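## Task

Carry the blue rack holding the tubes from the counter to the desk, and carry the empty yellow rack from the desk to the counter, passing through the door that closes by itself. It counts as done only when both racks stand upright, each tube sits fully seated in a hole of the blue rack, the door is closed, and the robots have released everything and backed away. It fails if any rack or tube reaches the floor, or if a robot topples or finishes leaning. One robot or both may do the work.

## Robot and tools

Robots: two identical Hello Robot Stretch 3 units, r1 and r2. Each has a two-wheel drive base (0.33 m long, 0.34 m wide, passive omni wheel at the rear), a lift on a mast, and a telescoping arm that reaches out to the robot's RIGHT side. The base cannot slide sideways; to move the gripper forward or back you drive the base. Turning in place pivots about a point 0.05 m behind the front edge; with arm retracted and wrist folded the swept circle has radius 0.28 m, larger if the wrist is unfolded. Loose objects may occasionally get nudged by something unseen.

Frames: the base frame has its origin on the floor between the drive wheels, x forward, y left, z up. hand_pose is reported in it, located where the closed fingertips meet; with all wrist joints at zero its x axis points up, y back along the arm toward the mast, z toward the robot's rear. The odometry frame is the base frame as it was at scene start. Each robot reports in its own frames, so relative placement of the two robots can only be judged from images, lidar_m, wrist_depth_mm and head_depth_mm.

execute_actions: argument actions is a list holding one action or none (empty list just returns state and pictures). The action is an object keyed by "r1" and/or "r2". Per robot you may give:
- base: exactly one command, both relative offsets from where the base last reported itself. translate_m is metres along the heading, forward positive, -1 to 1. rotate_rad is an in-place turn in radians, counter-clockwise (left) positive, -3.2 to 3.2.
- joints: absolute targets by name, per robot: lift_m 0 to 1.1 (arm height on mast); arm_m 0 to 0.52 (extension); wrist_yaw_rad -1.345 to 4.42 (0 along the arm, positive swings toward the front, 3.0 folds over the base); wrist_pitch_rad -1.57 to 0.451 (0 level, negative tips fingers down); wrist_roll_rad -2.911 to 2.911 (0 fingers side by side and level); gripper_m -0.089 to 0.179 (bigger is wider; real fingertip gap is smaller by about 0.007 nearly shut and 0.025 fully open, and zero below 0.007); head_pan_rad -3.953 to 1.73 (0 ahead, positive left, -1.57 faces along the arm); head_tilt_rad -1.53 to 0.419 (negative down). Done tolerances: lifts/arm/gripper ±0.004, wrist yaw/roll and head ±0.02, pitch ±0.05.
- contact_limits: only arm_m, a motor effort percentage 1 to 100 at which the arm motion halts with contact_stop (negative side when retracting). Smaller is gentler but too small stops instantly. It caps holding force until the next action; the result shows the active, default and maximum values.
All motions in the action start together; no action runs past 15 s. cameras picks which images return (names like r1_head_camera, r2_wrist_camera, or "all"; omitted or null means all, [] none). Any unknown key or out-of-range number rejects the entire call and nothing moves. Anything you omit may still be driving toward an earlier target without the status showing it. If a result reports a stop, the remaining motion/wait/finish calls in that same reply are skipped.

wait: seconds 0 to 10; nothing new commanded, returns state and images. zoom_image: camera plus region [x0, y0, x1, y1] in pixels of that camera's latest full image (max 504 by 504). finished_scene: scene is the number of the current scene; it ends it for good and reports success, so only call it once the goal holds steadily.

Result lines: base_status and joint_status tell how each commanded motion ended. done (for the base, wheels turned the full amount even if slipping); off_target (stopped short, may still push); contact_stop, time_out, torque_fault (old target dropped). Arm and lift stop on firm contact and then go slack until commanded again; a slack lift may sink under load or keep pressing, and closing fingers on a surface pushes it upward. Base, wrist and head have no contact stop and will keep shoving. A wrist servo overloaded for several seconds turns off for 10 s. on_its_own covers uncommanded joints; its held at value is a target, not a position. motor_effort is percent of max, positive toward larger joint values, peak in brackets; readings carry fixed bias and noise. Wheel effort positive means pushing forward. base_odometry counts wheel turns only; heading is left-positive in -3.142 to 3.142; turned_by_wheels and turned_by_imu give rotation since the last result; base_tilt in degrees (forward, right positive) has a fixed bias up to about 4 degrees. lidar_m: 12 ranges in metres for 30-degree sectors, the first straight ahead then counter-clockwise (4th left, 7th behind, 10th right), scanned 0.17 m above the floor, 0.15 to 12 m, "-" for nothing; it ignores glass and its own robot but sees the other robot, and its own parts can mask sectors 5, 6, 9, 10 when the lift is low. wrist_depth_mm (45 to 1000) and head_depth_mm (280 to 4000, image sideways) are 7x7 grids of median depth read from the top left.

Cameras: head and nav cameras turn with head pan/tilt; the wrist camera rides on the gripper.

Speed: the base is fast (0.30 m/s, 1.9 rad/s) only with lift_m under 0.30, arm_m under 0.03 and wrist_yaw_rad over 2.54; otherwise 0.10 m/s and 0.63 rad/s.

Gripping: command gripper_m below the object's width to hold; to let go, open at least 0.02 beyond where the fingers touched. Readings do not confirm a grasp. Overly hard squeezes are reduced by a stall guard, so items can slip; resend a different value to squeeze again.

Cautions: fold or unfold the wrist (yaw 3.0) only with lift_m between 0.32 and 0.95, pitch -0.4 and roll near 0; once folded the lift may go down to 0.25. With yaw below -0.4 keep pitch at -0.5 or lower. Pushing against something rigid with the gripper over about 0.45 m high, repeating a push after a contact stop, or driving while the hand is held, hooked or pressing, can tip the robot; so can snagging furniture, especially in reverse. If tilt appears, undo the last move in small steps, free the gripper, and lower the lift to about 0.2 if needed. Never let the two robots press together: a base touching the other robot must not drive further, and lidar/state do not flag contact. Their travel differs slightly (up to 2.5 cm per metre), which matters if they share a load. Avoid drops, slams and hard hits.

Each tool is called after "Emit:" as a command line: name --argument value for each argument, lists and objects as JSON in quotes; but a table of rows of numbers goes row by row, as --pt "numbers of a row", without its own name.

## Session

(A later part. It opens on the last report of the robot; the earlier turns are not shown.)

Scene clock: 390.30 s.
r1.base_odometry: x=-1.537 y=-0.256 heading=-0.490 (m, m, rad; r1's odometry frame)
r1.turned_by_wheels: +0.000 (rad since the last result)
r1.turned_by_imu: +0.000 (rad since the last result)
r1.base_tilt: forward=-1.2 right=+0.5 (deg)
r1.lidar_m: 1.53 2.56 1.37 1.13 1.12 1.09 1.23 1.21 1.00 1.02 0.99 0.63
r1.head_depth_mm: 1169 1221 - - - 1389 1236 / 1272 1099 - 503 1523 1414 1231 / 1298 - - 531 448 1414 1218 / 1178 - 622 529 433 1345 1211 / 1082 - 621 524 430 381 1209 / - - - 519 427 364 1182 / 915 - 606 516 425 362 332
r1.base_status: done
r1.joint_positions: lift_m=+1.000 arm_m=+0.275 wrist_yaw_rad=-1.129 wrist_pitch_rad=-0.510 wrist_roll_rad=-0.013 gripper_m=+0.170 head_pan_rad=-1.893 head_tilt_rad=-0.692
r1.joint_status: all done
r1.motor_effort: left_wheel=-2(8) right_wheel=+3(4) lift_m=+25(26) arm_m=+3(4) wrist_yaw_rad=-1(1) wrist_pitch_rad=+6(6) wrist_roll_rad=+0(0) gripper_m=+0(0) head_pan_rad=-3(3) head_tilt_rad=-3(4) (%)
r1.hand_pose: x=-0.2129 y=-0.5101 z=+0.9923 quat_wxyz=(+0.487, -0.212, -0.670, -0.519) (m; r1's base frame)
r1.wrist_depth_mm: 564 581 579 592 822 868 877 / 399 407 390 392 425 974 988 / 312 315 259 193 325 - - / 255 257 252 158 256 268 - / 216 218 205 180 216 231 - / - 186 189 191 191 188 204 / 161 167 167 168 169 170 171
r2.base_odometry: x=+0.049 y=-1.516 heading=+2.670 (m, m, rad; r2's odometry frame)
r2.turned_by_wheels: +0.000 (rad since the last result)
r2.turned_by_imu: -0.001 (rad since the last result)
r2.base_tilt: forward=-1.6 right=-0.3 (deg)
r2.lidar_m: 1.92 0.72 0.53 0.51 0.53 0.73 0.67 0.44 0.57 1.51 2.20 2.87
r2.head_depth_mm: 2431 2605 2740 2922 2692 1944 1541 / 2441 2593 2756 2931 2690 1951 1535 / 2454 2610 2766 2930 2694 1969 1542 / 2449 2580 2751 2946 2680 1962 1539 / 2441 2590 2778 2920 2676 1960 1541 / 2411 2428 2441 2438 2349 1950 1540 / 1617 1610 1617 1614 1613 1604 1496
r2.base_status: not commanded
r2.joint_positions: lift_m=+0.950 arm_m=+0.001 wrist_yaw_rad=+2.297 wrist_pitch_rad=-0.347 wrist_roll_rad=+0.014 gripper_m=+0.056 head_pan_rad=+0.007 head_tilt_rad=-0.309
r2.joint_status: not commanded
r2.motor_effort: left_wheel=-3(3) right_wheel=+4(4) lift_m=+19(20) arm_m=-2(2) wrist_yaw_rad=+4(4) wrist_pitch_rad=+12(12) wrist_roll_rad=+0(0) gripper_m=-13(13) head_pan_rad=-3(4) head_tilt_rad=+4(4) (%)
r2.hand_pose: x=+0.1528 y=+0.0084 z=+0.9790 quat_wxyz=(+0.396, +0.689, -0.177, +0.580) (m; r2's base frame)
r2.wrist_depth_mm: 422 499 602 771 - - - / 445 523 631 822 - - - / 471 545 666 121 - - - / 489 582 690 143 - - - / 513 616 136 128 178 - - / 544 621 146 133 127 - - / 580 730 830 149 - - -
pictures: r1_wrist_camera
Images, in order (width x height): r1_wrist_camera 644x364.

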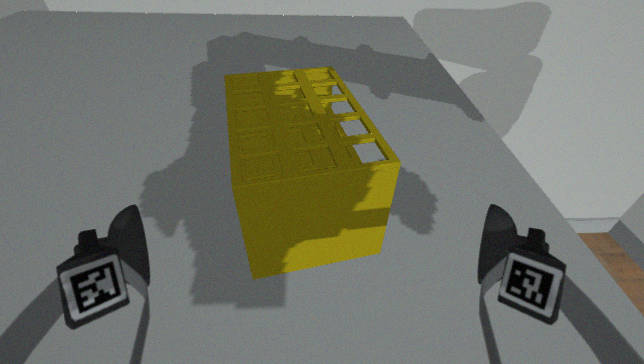

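Emit:
execute_actions --actions '[{"r1":{"joints":{"wrist_yaw_rad":-0.97,"arm_m":0.26}}}]' --cameras '[]'

Emit:
execute_actions --actions '[{"r1":{"base":{"translate_m":-0.09},"joints":{"arm_m":0.28}}}]' --cameras '["r1_wrist_camera"]'

Scene clock: 404.80 s.
r1.base_odometry: x=-1.537 y=-0.256 heading=-0.490 (m, m, rad; r1's odometry frame)
r1.turned_by_wheels: +0.000 (rad since the last result)
r1.turned_by_imu: -0.001 (rad since the last result)
r1.base_tilt: forward=-1.1 right=+0.6 (deg)
r1.lidar_m: 1.52 2.56 1.37 1.13 1.12 1.09 1.23 1.21 1.00 1.02 1.00 0.63
r1.head_depth_mm: 1174 1216 - - - 1396 1229 / 1274 1089 - 503 1508 1412 1223 / 1322 - - 518 450 1407 1217 / 1177 - 623 528 433 1344 1216 / 1071 831 630 523 430 382 1221 / - - - 519 427 364 1181 / 925 - 604 515 424 361 332
r1.base_status: not commanded
r1.joint_positions: lift_m=+1.000 arm_m=+0.260 wrist_yaw_rad=-0.973 wrist_pitch_rad=-0.510 wrist_roll_rad=-0.013 gripper_m=+0.170 head_pan_rad=-1.893 head_tilt_rad=-0.692
r1.joint_status: all done
r1.motor_effort: left_wheel=-2(2) right_wheel=+3(3) lift_m=+26(26) arm_m=-4(4) wrist_yaw_rad=+1(4) wrist_pitch_rad=+6(6) wrist_roll_rad=+0(0) gripper_m=+0(0) head_pan_rad=-3(3) head_tilt_rad=-3(4) (%)
r1.hand_pose: x=-0.1965 y=-0.5244 z=+0.9923 quat_wxyz=(+0.526, -0.159, -0.685, -0.479) (m; r1's base frame)
r1.wrist_depth_mm: 556 565 570 586 607 797 779 / 401 411 412 250 427 851 876 / 313 313 318 192 299 328 982 / 254 260 262 162 169 268 - / 215 218 219 189 205 231 231 / - 187 189 191 192 189 195 / 162 166 167 167 169 170 171
r2.base_odometry: x=+0.049 y=-1.516 heading=+2.670 (m, m, rad; r2's odometry frame)
r2.turned_by_wheels: +0.000 (rad since the last result)
r2.turned_by_imu: -0.001 (rad since the last result)
r2.base_tilt: forward=-1.7 right=-0.2 (deg)
r2.lidar_m: 1.92 0.72 0.53 0.51 0.53 0.73 0.67 0.44 0.57 1.51 2.21 2.86
r2.head_depth_mm: 2440 2586 2760 2918 2678 1957 1530 / 2461 2580 2726 2953 2700 1955 1536 / 2447 2603 2769 2939 2698 1960 1536 / 2455 2598 2737 2912 2691 1966 1536 / 2430 2596 2755 2927 2694 1971 1537 / 2389 2415 2421 2408 2364 1940 1548 / 1609 1604 1609 1617 1604 1603 1499
r2.base_status: not commanded
r2.joint_positions: lift_m=+0.950 arm_m=+0.001 wrist_yaw_rad=+2.297 wrist_pitch_rad=-0.347 wrist_roll_rad=+0.014 gripper_m=+0.056 head_pan_rad=+0.007 head_tilt_rad=-0.309
r2.joint_status: not commanded
r2.motor_effort: left_wheel=-3(4) right_wheel=+4(4) lift_m=+20(20) arm_m=-1(2) wrist_yaw_rad=+4(4) wrist_pitch_rad=+12(12) wrist_roll_rad=+0(0) gripper_m=-13(14) head_pan_rad=-4(4) head_tilt_rad=+5(3) (%)
r2.hand_pose: x=+0.1528 y=+0.0084 z=+0.9790 quat_wxyz=(+0.396, +0.689, -0.177, +0.580) (m; r2's base frame)
r2.wrist_depth_mm: 418 495 600 760 - - - / 442 518 629 826 - - - / 465 554 657 122 - - - / 489 584 695 143 - - - / 509 613 135 128 178 - - / 543 630 147 133 128 - - / 564 732 846 148 - - -
pictures: none
No camera images: the call's "cameras" was empty. Leave "cameras" out to get every camera's image.

Scene clock: 406.67 s.
r1.base_odometry: x=-1.617 y=-0.214 heading=-0.490 (m, m, rad; r1's odometry frame)
r1.turned_by_wheels: +0.000 (rad since the last result)
r1.turned_by_imu: +0.000 (rad since the last result)
r1.base_tilt: forward=-1.1 right=+0.6 (deg)
r1.lidar_m: 1.58 2.64 1.31 1.09 1.03 1.04 1.15 1.13 0.95 1.05 1.03 0.71
r1.head_depth_mm: 1093 1159 - - - 1429 1236 / 1182 1239 - 511 1633 1375 1230 / 1264 - - 524 1435 1400 1219 / 1220 - 597 526 455 1400 1207 / - 828 578 523 430 1366 1212 / - - 601 518 428 390 1201 / 959 - 609 516 425 369 1195
r1.base_status: done
r1.joint_positions: lift_m=+1.000 arm_m=+0.280 wrist_yaw_rad=-0.972 wrist_pitch_rad=-0.510 wrist_roll_rad=-0.013 gripper_m=+0.170 head_pan_rad=-1.893 head_tilt_rad=-0.692
r1.joint_status: all done
r1.motor_effort: left_wheel=-2(8) right_wheel=+3(4) lift_m=+25(25) arm_m=+3(0) wrist_yaw_rad=+1(2) wrist_pitch_rad=+5(5) wrist_roll_rad=+0(0) gripper_m=+0(0) head_pan_rad=-2(3) head_tilt_rad=-3(4) (%)
r1.hand_pose: x=-0.1964 y=-0.5440 z=+0.9923 quat_wxyz=(+0.526, -0.158, -0.685, -0.479) (m; r1's base frame)
r1.wrist_depth_mm: 552 571 587 731 721 712 698 / 398 411 413 418 428 774 784 / 315 317 302 192 328 343 868 / 256 256 186 187 264 266 968 / 217 218 127 169 218 229 - / - 179 112 112 183 189 200 / 162 162 98 95 136 170 170
r2.base_odometry: x=+0.049 y=-1.516 heading=+2.670 (m, m, rad; r2's odometry frame)
r2.turned_by_wheels: +0.000 (rad since the last result)
r2.turned_by_imu: +0.000 (rad since the last result)
r2.base_tilt: forward=-1.7 right=-0.2 (deg)
r2.lidar_m: 1.92 0.72 0.53 0.51 0.53 0.73 0.67 0.44 0.57 1.50 2.20 2.87
r2.head_depth_mm: 2449 2583 2757 2938 2707 1963 1540 / 2443 2579 2762 2929 2697 1948 1537 / 2446 2607 2743 2927 2703 1952 1549 / 2445 2585 2758 2913 2685 1958 1533 / 2440 2594 2758 2931 2711 1960 1535 / 2424 2425 2424 2444 2357 1954 1532 / 1609 1618 1617 1608 1608 1605 1486
r2.base_status: not commanded
r2.joint_positions: lift_m=+0.950 arm_m=+0.001 wrist_yaw_rad=+2.297 wrist_pitch_rad=-0.347 wrist_roll_rad=+0.014 gripper_m=+0.056 head_pan_rad=+0.007 head_tilt_rad=-0.309
r2.joint_status: not commanded
r2.motor_effort: left_wheel=-3(3) right_wheel=+4(4) lift_m=+20(20) arm_m=-2(2) wrist_yaw_rad=+3(4) wrist_pitch_rad=+12(13) wrist_roll_rad=+0(0) gripper_m=-13(14) head_pan_rad=-4(4) head_tilt_rad=+4(4) (%)
r2.hand_pose: x=+0.1528 y=+0.0084 z=+0.9790 quat_wxyz=(+0.396, +0.689, -0.177, +0.580) (m; r2's base frame)
r2.wrist_depth_mm: 423 489 607 770 - - - / 444 518 630 826 - - - / 463 549 677 121 - - - / 488 586 695 143 - - - / 515 611 136 129 178 - - / 550 628 146 133 127 - - / 568 739 835 149 - - -
pictures: r1_wrist_camera
Images, in order (width x height): r1_wrist_camera 644x364.

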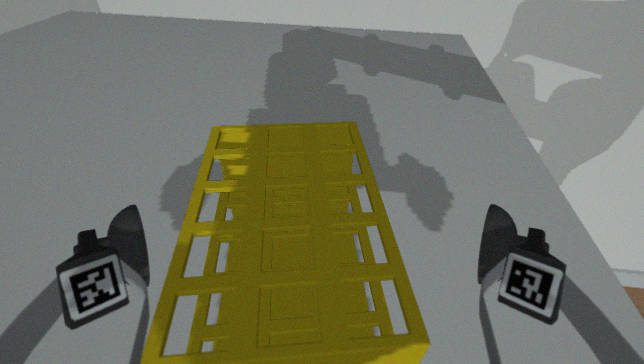

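Emit:
execute_actions --actions '[{"r1":{"joints":{"gripper_m":0.055}}}]' --cameras '[]'

Emit:
execute_actions --actions '[{"r1":{"joints":{"lift_m":1.06,"head_pan_rad":1.2,"head_tilt_rad":-0.4}}}]' --cameras '["r1_wrist_camera","r1_nav_camera"]'

Scene clock: 417.10 s.
r1.base_odometry: x=-1.617 y=-0.214 heading=-0.490 (m, m, rad; r1's odometry frame)
r1.turned_by_wheels: +0.000 (rad since the last result)
r1.turned_by_imu: -0.001 (rad since the last result)
r1.base_tilt: forward=-1.2 right=+0.6 (deg)
r1.lidar_m: 1.59 2.63 1.31 1.09 1.03 1.04 1.15 1.13 0.95 1.05 1.04 0.71
r1.head_depth_mm: 1096 1160 - - - 1435 1232 / 1177 1233 - 512 1635 1385 1219 / 1268 - - 524 1447 1400 1222 / 1217 - 579 527 456 1403 1222 / - 828 607 523 431 1371 1213 / - - 601 520 427 389 1206 / 963 - 608 516 425 369 1202
r1.base_status: not commanded
r1.joint_positions: lift_m=+1.000 arm_m=+0.280 wrist_yaw_rad=-0.970 wrist_pitch_rad=-0.511 wrist_roll_rad=-0.013 gripper_m=+0.056 head_pan_rad=-1.893 head_tilt_rad=-0.692
r1.joint_status: all done
r1.motor_effort: left_wheel=-2(2) right_wheel=+3(3) lift_m=+25(25) arm_m=+3(3) wrist_yaw_rad=+0(1) wrist_pitch_rad=+6(6) wrist_roll_rad=+0(0) gripper_m=-15(89) head_pan_rad=-3(3) head_tilt_rad=-4(4) (%)
r1.hand_pose: x=-0.1962 y=-0.5442 z=+0.9922 quat_wxyz=(+0.526, -0.158, -0.685, -0.479) (m; r1's base frame)
r1.wrist_depth_mm: 562 580 584 731 724 749 723 / 401 404 416 422 422 769 783 / 312 318 196 226 327 344 887 / 255 260 156 158 264 268 - / 218 218 163 131 132 226 - / 187 193 113 126 160 194 199 / 169 167 159 157 169 170 171
r2.base_odometry: x=+0.049 y=-1.516 heading=+2.670 (m, m, rad; r2's odometry frame)
r2.turned_by_wheels: +0.000 (rad since the last result)
r2.turned_by_imu: -0.001 (rad since the last result)
r2.base_tilt: forward=-1.7 right=-0.1 (deg)
r2.lidar_m: 1.91 0.72 0.53 0.51 0.53 0.73 0.66 0.44 0.57 1.51 2.20 2.86
r2.head_depth_mm: 2451 2596 2733 2939 2686 1956 1532 / 2464 2586 2760 2929 2683 1947 1546 / 2452 2600 2740 2926 2697 1976 1536 / 2457 2585 2740 2917 2698 1956 1539 / 2446 2605 2768 2936 2694 1960 1544 / 2396 2431 2403 2432 2344 1941 1534 / 1611 1616 1614 1615 1601 1607 1488
r2.base_status: not commanded
r2.joint_positions: lift_m=+0.950 arm_m=+0.001 wrist_yaw_rad=+2.297 wrist_pitch_rad=-0.347 wrist_roll_rad=+0.014 gripper_m=+0.056 head_pan_rad=+0.007 head_tilt_rad=-0.309
r2.joint_status: not commanded
r2.motor_effort: left_wheel=-3(3) right_wheel=+4(4) lift_m=+20(20) arm_m=-2(2) wrist_yaw_rad=+4(4) wrist_pitch_rad=+12(13) wrist_roll_rad=+0(0) gripper_m=-14(14) head_pan_rad=-4(4) head_tilt_rad=+4(4) (%)
r2.hand_pose: x=+0.1528 y=+0.0084 z=+0.9790 quat_wxyz=(+0.396, +0.689, -0.177, +0.580) (m; r2's base frame)
r2.wrist_depth_mm: 421 491 604 761 - - - / 446 517 630 828 - - - / 459 551 663 121 - - - / 488 585 692 143 - - - / 515 605 136 128 178 - - / 537 619 146 134 127 - - / 567 745 832 149 - - -
pictures: none
No camera images: the call's "cameras" was empty. Leave "cameras" out to get every camera's image.

Scene clock: 419.10 s.
r1.base_odometry: x=-1.617 y=-0.214 heading=-0.490 (m, m, rad; r1's odometry frame)
r1.turned_by_wheels: +0.000 (rad since the last result)
r1.turned_by_imu: +0.000 (rad since the last result)
r1.base_tilt: forward=-1.2 right=+0.6 (deg)
r1.lidar_m: 1.58 2.63 1.31 1.09 1.03 1.03 1.15 1.13 0.95 1.05 1.03 0.71
r1.head_depth_mm: 1796 1978 2221 2583 2344 1803 1478 / 1567 1747 1901 2156 2256 1805 1458 / 1409 1526 1668 1851 2061 1783 1464 / 1261 1353 1477 1610 1777 1772 1429 / 1146 1233 1312 1432 1553 1648 1442 / 1058 1118 1198 1284 1376 1511 1431 / 972 1039 1103 1183 1288 1411 1426
r1.base_status: not commanded
r1.joint_positions: lift_m=+1.060 arm_m=+0.280 wrist_yaw_rad=-0.970 wrist_pitch_rad=-0.518 wrist_roll_rad=-0.013 gripper_m=+0.056 head_pan_rad=+1.193 head_tilt_rad=-0.409
r1.joint_status: all done
r1.motor_effort: left_wheel=-2(2) right_wheel=+3(3) lift_m=+26(29) arm_m=+3(3) wrist_yaw_rad=+0(0) wrist_pitch_rad=+10(10) wrist_roll_rad=+0(0) gripper_m=-14(15) head_pan_rad=+4(39) head_tilt_rad=+4(24) (%)
r1.hand_pose: x=-0.1954 y=-0.5437 z=+1.0508 quat_wxyz=(+0.525, -0.155, -0.685, -0.480) (m; r1's base frame)
r1.wrist_depth_mm: 671 807 806 803 736 731 707 / 525 541 554 547 562 809 776 / 414 415 203 217 434 880 889 / 345 342 164 160 351 942 - / 289 293 165 131 133 310 - / 253 252 112 125 156 260 - / 222 222 215 155 225 227 -
r2.base_odometry: x=+0.049 y=-1.516 heading=+2.670 (m, m, rad; r2's odometry frame)
r2.turned_by_wheels: +0.000 (rad since the last result)
r2.turned_by_imu: +0.000 (rad since the last result)
r2.base_tilt: forward=-1.6 right=-0.4 (deg)
r2.lidar_m: 1.92 0.72 0.53 0.51 0.53 0.73 0.67 0.44 0.57 1.51 2.20 2.87
r2.head_depth_mm: 2442 2594 2743 2909 2692 1962 1542 / 2435 2594 2736 2943 2678 1948 1531 / 2448 2571 2734 2918 2676 1948 1540 / 2459 2600 2737 2938 2676 1952 1539 / 2459 2605 2761 2940 2700 1970 1535 / 2413 2418 2424 2407 2352 1956 1539 / 1614 1618 1601 1611 1616 1603 1487
r2.base_status: not commanded
r2.joint_positions: lift_m=+0.950 arm_m=+0.001 wrist_yaw_rad=+2.297 wrist_pitch_rad=-0.347 wrist_roll_rad=+0.014 gripper_m=+0.056 head_pan_rad=+0.007 head_tilt_rad=-0.309
r2.joint_status: not commanded
r2.motor_effort: left_wheel=-4(3) right_wheel=+4(4) lift_m=+20(20) arm_m=-2(2) wrist_yaw_rad=+3(4) wrist_pitch_rad=+12(12) wrist_roll_rad=+0(0) gripper_m=-13(13) head_pan_rad=-3(3) head_tilt_rad=+4(3) (%)
r2.hand_pose: x=+0.1528 y=+0.0084 z=+0.9790 quat_wxyz=(+0.396, +0.689, -0.177, +0.580) (m; r2's base frame)
r2.wrist_depth_mm: 420 492 603 777 - - - / 438 518 633 806 - - - / 460 545 672 122 - - - / 489 585 681 143 - - - / 514 606 136 128 178 - - / 539 626 146 133 127 - - / 571 745 830 149 - - -
pictures: r1_nav_camera (sideways: a quarter turn counterclockwise sets it upright), r1_wrist_camera
Images, in order (width x height): r1_nav_camera 672x504, r1_wrist_camera 644x364.

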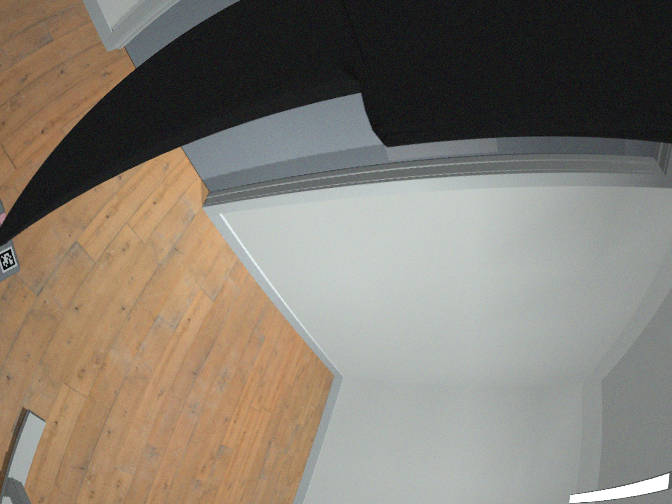

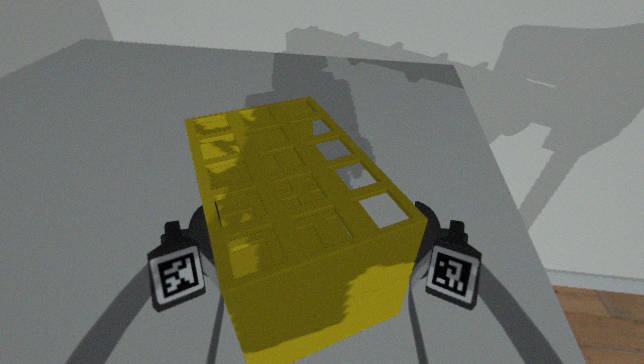

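Emit:
execute_actions --actions '[{"r1":{"joints":{"lift_m":0.995}}}]' --cameras '[]'

Emit:
execute_actions --actions '[{"r1":{"joints":{"gripper_m":0.16}}}]' --cameras '[]'

Emit:
execute_actions --actions '[{"r1":{"base":{"translate_m":-0.04},"joints":{"arm_m":0.305}}}]' --cameras '["r1_wrist_camera"]'

Scene clock: 431.37 s.
r1.base_odometry: x=-1.617 y=-0.214 heading=-0.490 (m, m, rad; r1's odometry frame)
r1.turned_by_wheels: +0.000 (rad since the last result)
r1.turned_by_imu: -0.001 (rad since the last result)
r1.base_tilt: forward=-1.1 right=+0.5 (deg)
r1.lidar_m: 1.58 2.64 1.31 1.09 1.02 1.03 1.15 1.12 0.95 1.05 1.03 0.71
r1.head_depth_mm: 1785 1985 2252 2583 2370 1827 1477 / 1574 1716 1927 2145 2239 1798 1469 / 1401 1518 1661 1845 2043 1791 1450 / 1266 1361 1478 1616 1769 1784 1447 / 1153 1230 1325 1430 1557 1643 1431 / 1048 1121 1191 1282 1381 1508 1430 / 964 1038 1101 1193 1296 1406 1421
r1.base_status: not commanded
r1.joint_positions: lift_m=+0.995 arm_m=+0.280 wrist_yaw_rad=-0.970 wrist_pitch_rad=-0.495 wrist_roll_rad=-0.010 gripper_m=+0.056 head_pan_rad=+1.193 head_tilt_rad=-0.409
r1.joint_status: all done
r1.motor_effort: left_wheel=-2(2) right_wheel=+1(3) lift_m=+16(23) arm_m=+3(3) wrist_yaw_rad=+0(0) wrist_pitch_rad=-4(10) wrist_roll_rad=-2(2) gripper_m=-14(14) head_pan_rad=+2(3) head_tilt_rad=+4(4) (%)
r1.hand_pose: x=-0.1981 y=-0.5456 z=+0.9912 quat_wxyz=(+0.529, -0.164, -0.684, -0.474) (m; r1's base frame)
r1.wrist_depth_mm: 608 598 761 757 729 726 707 / 414 419 428 434 427 787 779 / 319 325 199 225 330 346 873 / 258 261 187 158 264 267 951 / 216 217 164 130 132 224 - / 188 191 112 125 158 192 194 / 169 166 158 156 167 168 170
r2.base_odometry: x=+0.049 y=-1.516 heading=+2.670 (m, m, rad; r2's odometry frame)
r2.turned_by_wheels: +0.000 (rad since the last result)
r2.turned_by_imu: -0.001 (rad since the last result)
r2.base_tilt: forward=-1.5 right=-0.2 (deg)
r2.lidar_m: 1.92 0.72 0.53 0.51 0.53 0.73 0.67 0.44 0.57 1.51 2.21 2.86
r2.head_depth_mm: 2426 2585 2725 2941 2676 1953 1539 / 2450 2578 2756 2929 2698 1956 1538 / 2442 2594 2760 2911 2682 1949 1538 / 2453 2597 2750 2947 2686 1956 1550 / 2453 2595 2769 2925 2679 1968 1544 / 2398 2433 2415 2418 2368 1955 1536 / 1610 1609 1609 1611 1616 1596 1490
r2.base_status: not commanded
r2.joint_positions: lift_m=+0.950 arm_m=+0.001 wrist_yaw_rad=+2.297 wrist_pitch_rad=-0.347 wrist_roll_rad=+0.014 gripper_m=+0.056 head_pan_rad=+0.007 head_tilt_rad=-0.309
r2.joint_status: not commanded
r2.motor_effort: left_wheel=-4(4) right_wheel=+4(4) lift_m=+20(19) arm_m=-2(2) wrist_yaw_rad=+3(4) wrist_pitch_rad=+12(12) wrist_roll_rad=+0(0) gripper_m=-13(13) head_pan_rad=-4(4) head_tilt_rad=+3(4) (%)
r2.hand_pose: x=+0.1528 y=+0.0084 z=+0.9790 quat_wxyz=(+0.396, +0.689, -0.177, +0.580) (m; r2's base frame)
r2.wrist_depth_mm: 423 491 605 777 - - - / 440 523 629 837 - - - / 468 559 673 121 - - - / 481 589 689 143 - - - / 516 610 136 128 178 - - / 542 627 147 133 127 - - / 574 746 838 149 - - -
pictures: none
No camera images: the call's "cameras" was empty. Leave "cameras" out to get every camera's image.

Scene clock: 432.90 s.
r1.base_odometry: x=-1.617 y=-0.214 heading=-0.490 (m, m, rad; r1's odometry frame)
r1.turned_by_wheels: +0.000 (rad since the last result)
r1.turned_by_imu: +0.000 (rad since the last result)
r1.base_tilt: forward=-1.1 right=+0.5 (deg)
r1.lidar_m: 1.58 2.64 1.31 1.09 1.03 1.03 1.15 1.13 0.95 1.06 1.03 0.71
r1.head_depth_mm: 1790 2003 2238 2584 2354 1803 1473 / 1577 1729 1910 2148 2260 1795 1462 / 1393 1516 1664 1857 2067 1785 1455 / 1261 1359 1476 1612 1774 1780 1446 / 1151 1235 1325 1423 1557 1644 1439 / 1054 1122 1201 1279 1387 1491 1434 / 971 1034 1109 1188 1299 1405 1422
r1.base_status: not commanded
r1.joint_positions: lift_m=+0.995 arm_m=+0.280 wrist_yaw_rad=-0.970 wrist_pitch_rad=-0.510 wrist_roll_rad=-0.010 gripper_m=+0.160 head_pan_rad=+1.193 head_tilt_rad=-0.409
r1.joint_status: all done
r1.motor_effort: left_wheel=-2(2) right_wheel=+2(2) lift_m=+18(19) arm_m=+3(3) wrist_yaw_rad=-1(0) wrist_pitch_rad=+5(6) wrist_roll_rad=-2(2) gripper_m=+0(82) head_pan_rad=+3(3) head_tilt_rad=+5(4) (%)
r1.hand_pose: x=-0.1963 y=-0.5443 z=+0.9878 quat_wxyz=(+0.526, -0.159, -0.686, -0.478) (m; r1's base frame)
r1.wrist_depth_mm: 560 554 578 580 716 722 711 / 396 397 396 410 410 767 772 / 307 309 183 189 317 336 874 / 252 252 186 152 247 257 985 / 212 217 168 121 204 224 - / 186 180 116 132 181 - 193 / 158 161 156 156 165 166 166
r2.base_odometry: x=+0.049 y=-1.516 heading=+2.670 (m, m, rad; r2's odometry frame)
r2.turned_by_wheels: +0.000 (rad since the last result)
r2.turned_by_imu: +0.000 (rad since the last result)
r2.base_tilt: forward=-1.6 right=-0.1 (deg)
r2.lidar_m: 1.92 0.72 0.53 0.51 0.53 0.73 0.67 0.44 0.57 1.51 2.21 2.87
r2.head_depth_mm: 2445 2570 2742 2970 2709 1972 1538 / 2466 2586 2761 2960 2674 1958 1545 / 2441 2602 2742 2920 2713 1951 1535 / 2438 2609 2748 2941 2682 1957 1533 / 2462 2587 2767 2948 2701 1962 1536 / 2414 2441 2429 2428 2363 1955 1533 / 1606 1605 1606 1615 1608 1606 1489
r2.base_status: not commanded
r2.joint_positions: lift_m=+0.950 arm_m=+0.001 wrist_yaw_rad=+2.297 wrist_pitch_rad=-0.347 wrist_roll_rad=+0.014 gripper_m=+0.056 head_pan_rad=+0.007 head_tilt_rad=-0.309
r2.joint_status: not commanded
r2.motor_effort: left_wheel=-4(3) right_wheel=+4(4) lift_m=+20(20) arm_m=-2(2) wrist_yaw_rad=+3(4) wrist_pitch_rad=+12(12) wrist_roll_rad=+0(0) gripper_m=-13(14) head_pan_rad=-4(4) head_tilt_rad=+4(4) (%)
r2.hand_pose: x=+0.1528 y=+0.0084 z=+0.9790 quat_wxyz=(+0.396, +0.689, -0.177, +0.580) (m; r2's base frame)
r2.wrist_depth_mm: 418 493 599 774 - - - / 432 524 630 822 - - - / 458 544 665 121 - - - / 492 583 697 142 - - - / 513 617 136 128 177 - - / 545 633 146 133 128 - - / 563 737 842 149 - - -
pictures: none
No camera images: the call's "cameras" was empty. Leave "cameras" out to get every camera's image.

Scene clock: 434.23 s.
r1.base_odometry: x=-1.652 y=-0.195 heading=-0.490 (m, m, rad; r1's odometry frame)
r1.turned_by_wheels: +0.000 (rad since the last result)
r1.turned_by_imu: +0.000 (rad since the last result)
r1.base_tilt: forward=-1.1 right=+0.6 (deg)
r1.lidar_m: 1.61 2.67 1.29 1.08 1.00 1.03 1.11 1.09 0.93 1.07 1.05 0.75
r1.head_depth_mm: 1754 1943 2222 2517 2373 1802 1475 / 1540 1700 1882 2109 2241 1800 1463 / 1381 1500 1643 1800 2017 1778 1451 / 1241 1341 1448 1577 1729 1757 1441 / 1129 1205 1306 1406 1530 1611 1436 / 1035 1105 1174 1262 1361 1479 1434 / 973 1039 1120 1208 1310 1412 1429
r1.base_status: done
r1.joint_positions: lift_m=+0.995 arm_m=+0.305 wrist_yaw_rad=-0.970 wrist_pitch_rad=-0.510 wrist_roll_rad=-0.010 gripper_m=+0.160 head_pan_rad=+1.193 head_tilt_rad=-0.409
r1.joint_status: all done
r1.motor_effort: left_wheel=-2(9) right_wheel=+3(5) lift_m=+19(19) arm_m=+3(6) wrist_yaw_rad=+0(0) wrist_pitch_rad=+6(6) wrist_roll_rad=-2(2) gripper_m=+0(0) head_pan_rad=+3(2) head_tilt_rad=+4(4) (%)
r1.hand_pose: x=-0.1962 y=-0.5693 z=+0.9877 quat_wxyz=(+0.525, -0.158, -0.686, -0.478) (m; r1's base frame)
r1.wrist_depth_mm: 555 556 561 713 695 696 668 / 392 401 399 403 413 730 746 / 307 305 308 315 315 319 822 / 249 233 150 180 255 258 918 / 210 152 162 126 215 225 227 / 185 148 133 105 177 - 190 / 158 159 91 122 94 165 166
r2.base_odometry: x=+0.049 y=-1.516 heading=+2.670 (m, m, rad; r2's odometry frame)
r2.turned_by_wheels: +0.000 (rad since the last result)
r2.turned_by_imu: +0.000 (rad since the last result)
r2.base_tilt: forward=-1.7 right=-0.1 (deg)
r2.lidar_m: 1.92 0.72 0.53 0.51 0.53 0.73 0.67 0.44 0.57 1.51 2.20 2.86
r2.head_depth_mm: 2418 2591 2744 2957 2688 1946 1540 / 2450 2588 2750 2920 2693 1949 1544 / 2457 2581 2751 2952 2692 1960 1541 / 2448 2592 2755 2929 2716 1953 1542 / 2426 2618 2739 2935 2708 1960 1539 / 2414 2420 2430 2417 2368 1951 1539 / 1615 1614 1617 1614 1612 1610 1495
r2.base_status: not commanded
r2.joint_positions: lift_m=+0.950 arm_m=+0.001 wrist_yaw_rad=+2.297 wrist_pitch_rad=-0.347 wrist_roll_rad=+0.014 gripper_m=+0.056 head_pan_rad=+0.007 head_tilt_rad=-0.309
r2.joint_status: not commanded
r2.motor_effort: left_wheel=-3(3) right_wheel=+4(4) lift_m=+20(20) arm_m=-2(2) wrist_yaw_rad=+4(4) wrist_pitch_rad=+13(12) wrist_roll_rad=+0(1) gripper_m=-13(12) head_pan_rad=-3(4) head_tilt_rad=+4(4) (%)
r2.hand_pose: x=+0.1528 y=+0.0084 z=+0.9790 quat_wxyz=(+0.396, +0.689, -0.177, +0.580) (m; r2's base frame)
r2.wrist_depth_mm: 419 493 603 763 - - - / 438 523 636 826 - - - / 461 558 667 121 - - - / 486 585 688 143 - - - / 518 613 136 128 178 - - / 542 615 147 133 127 - - / 562 735 836 149 - - -
pictures: r1_wrist_camera
Images, in order (width x height): r1_wrist_camera 644x364.

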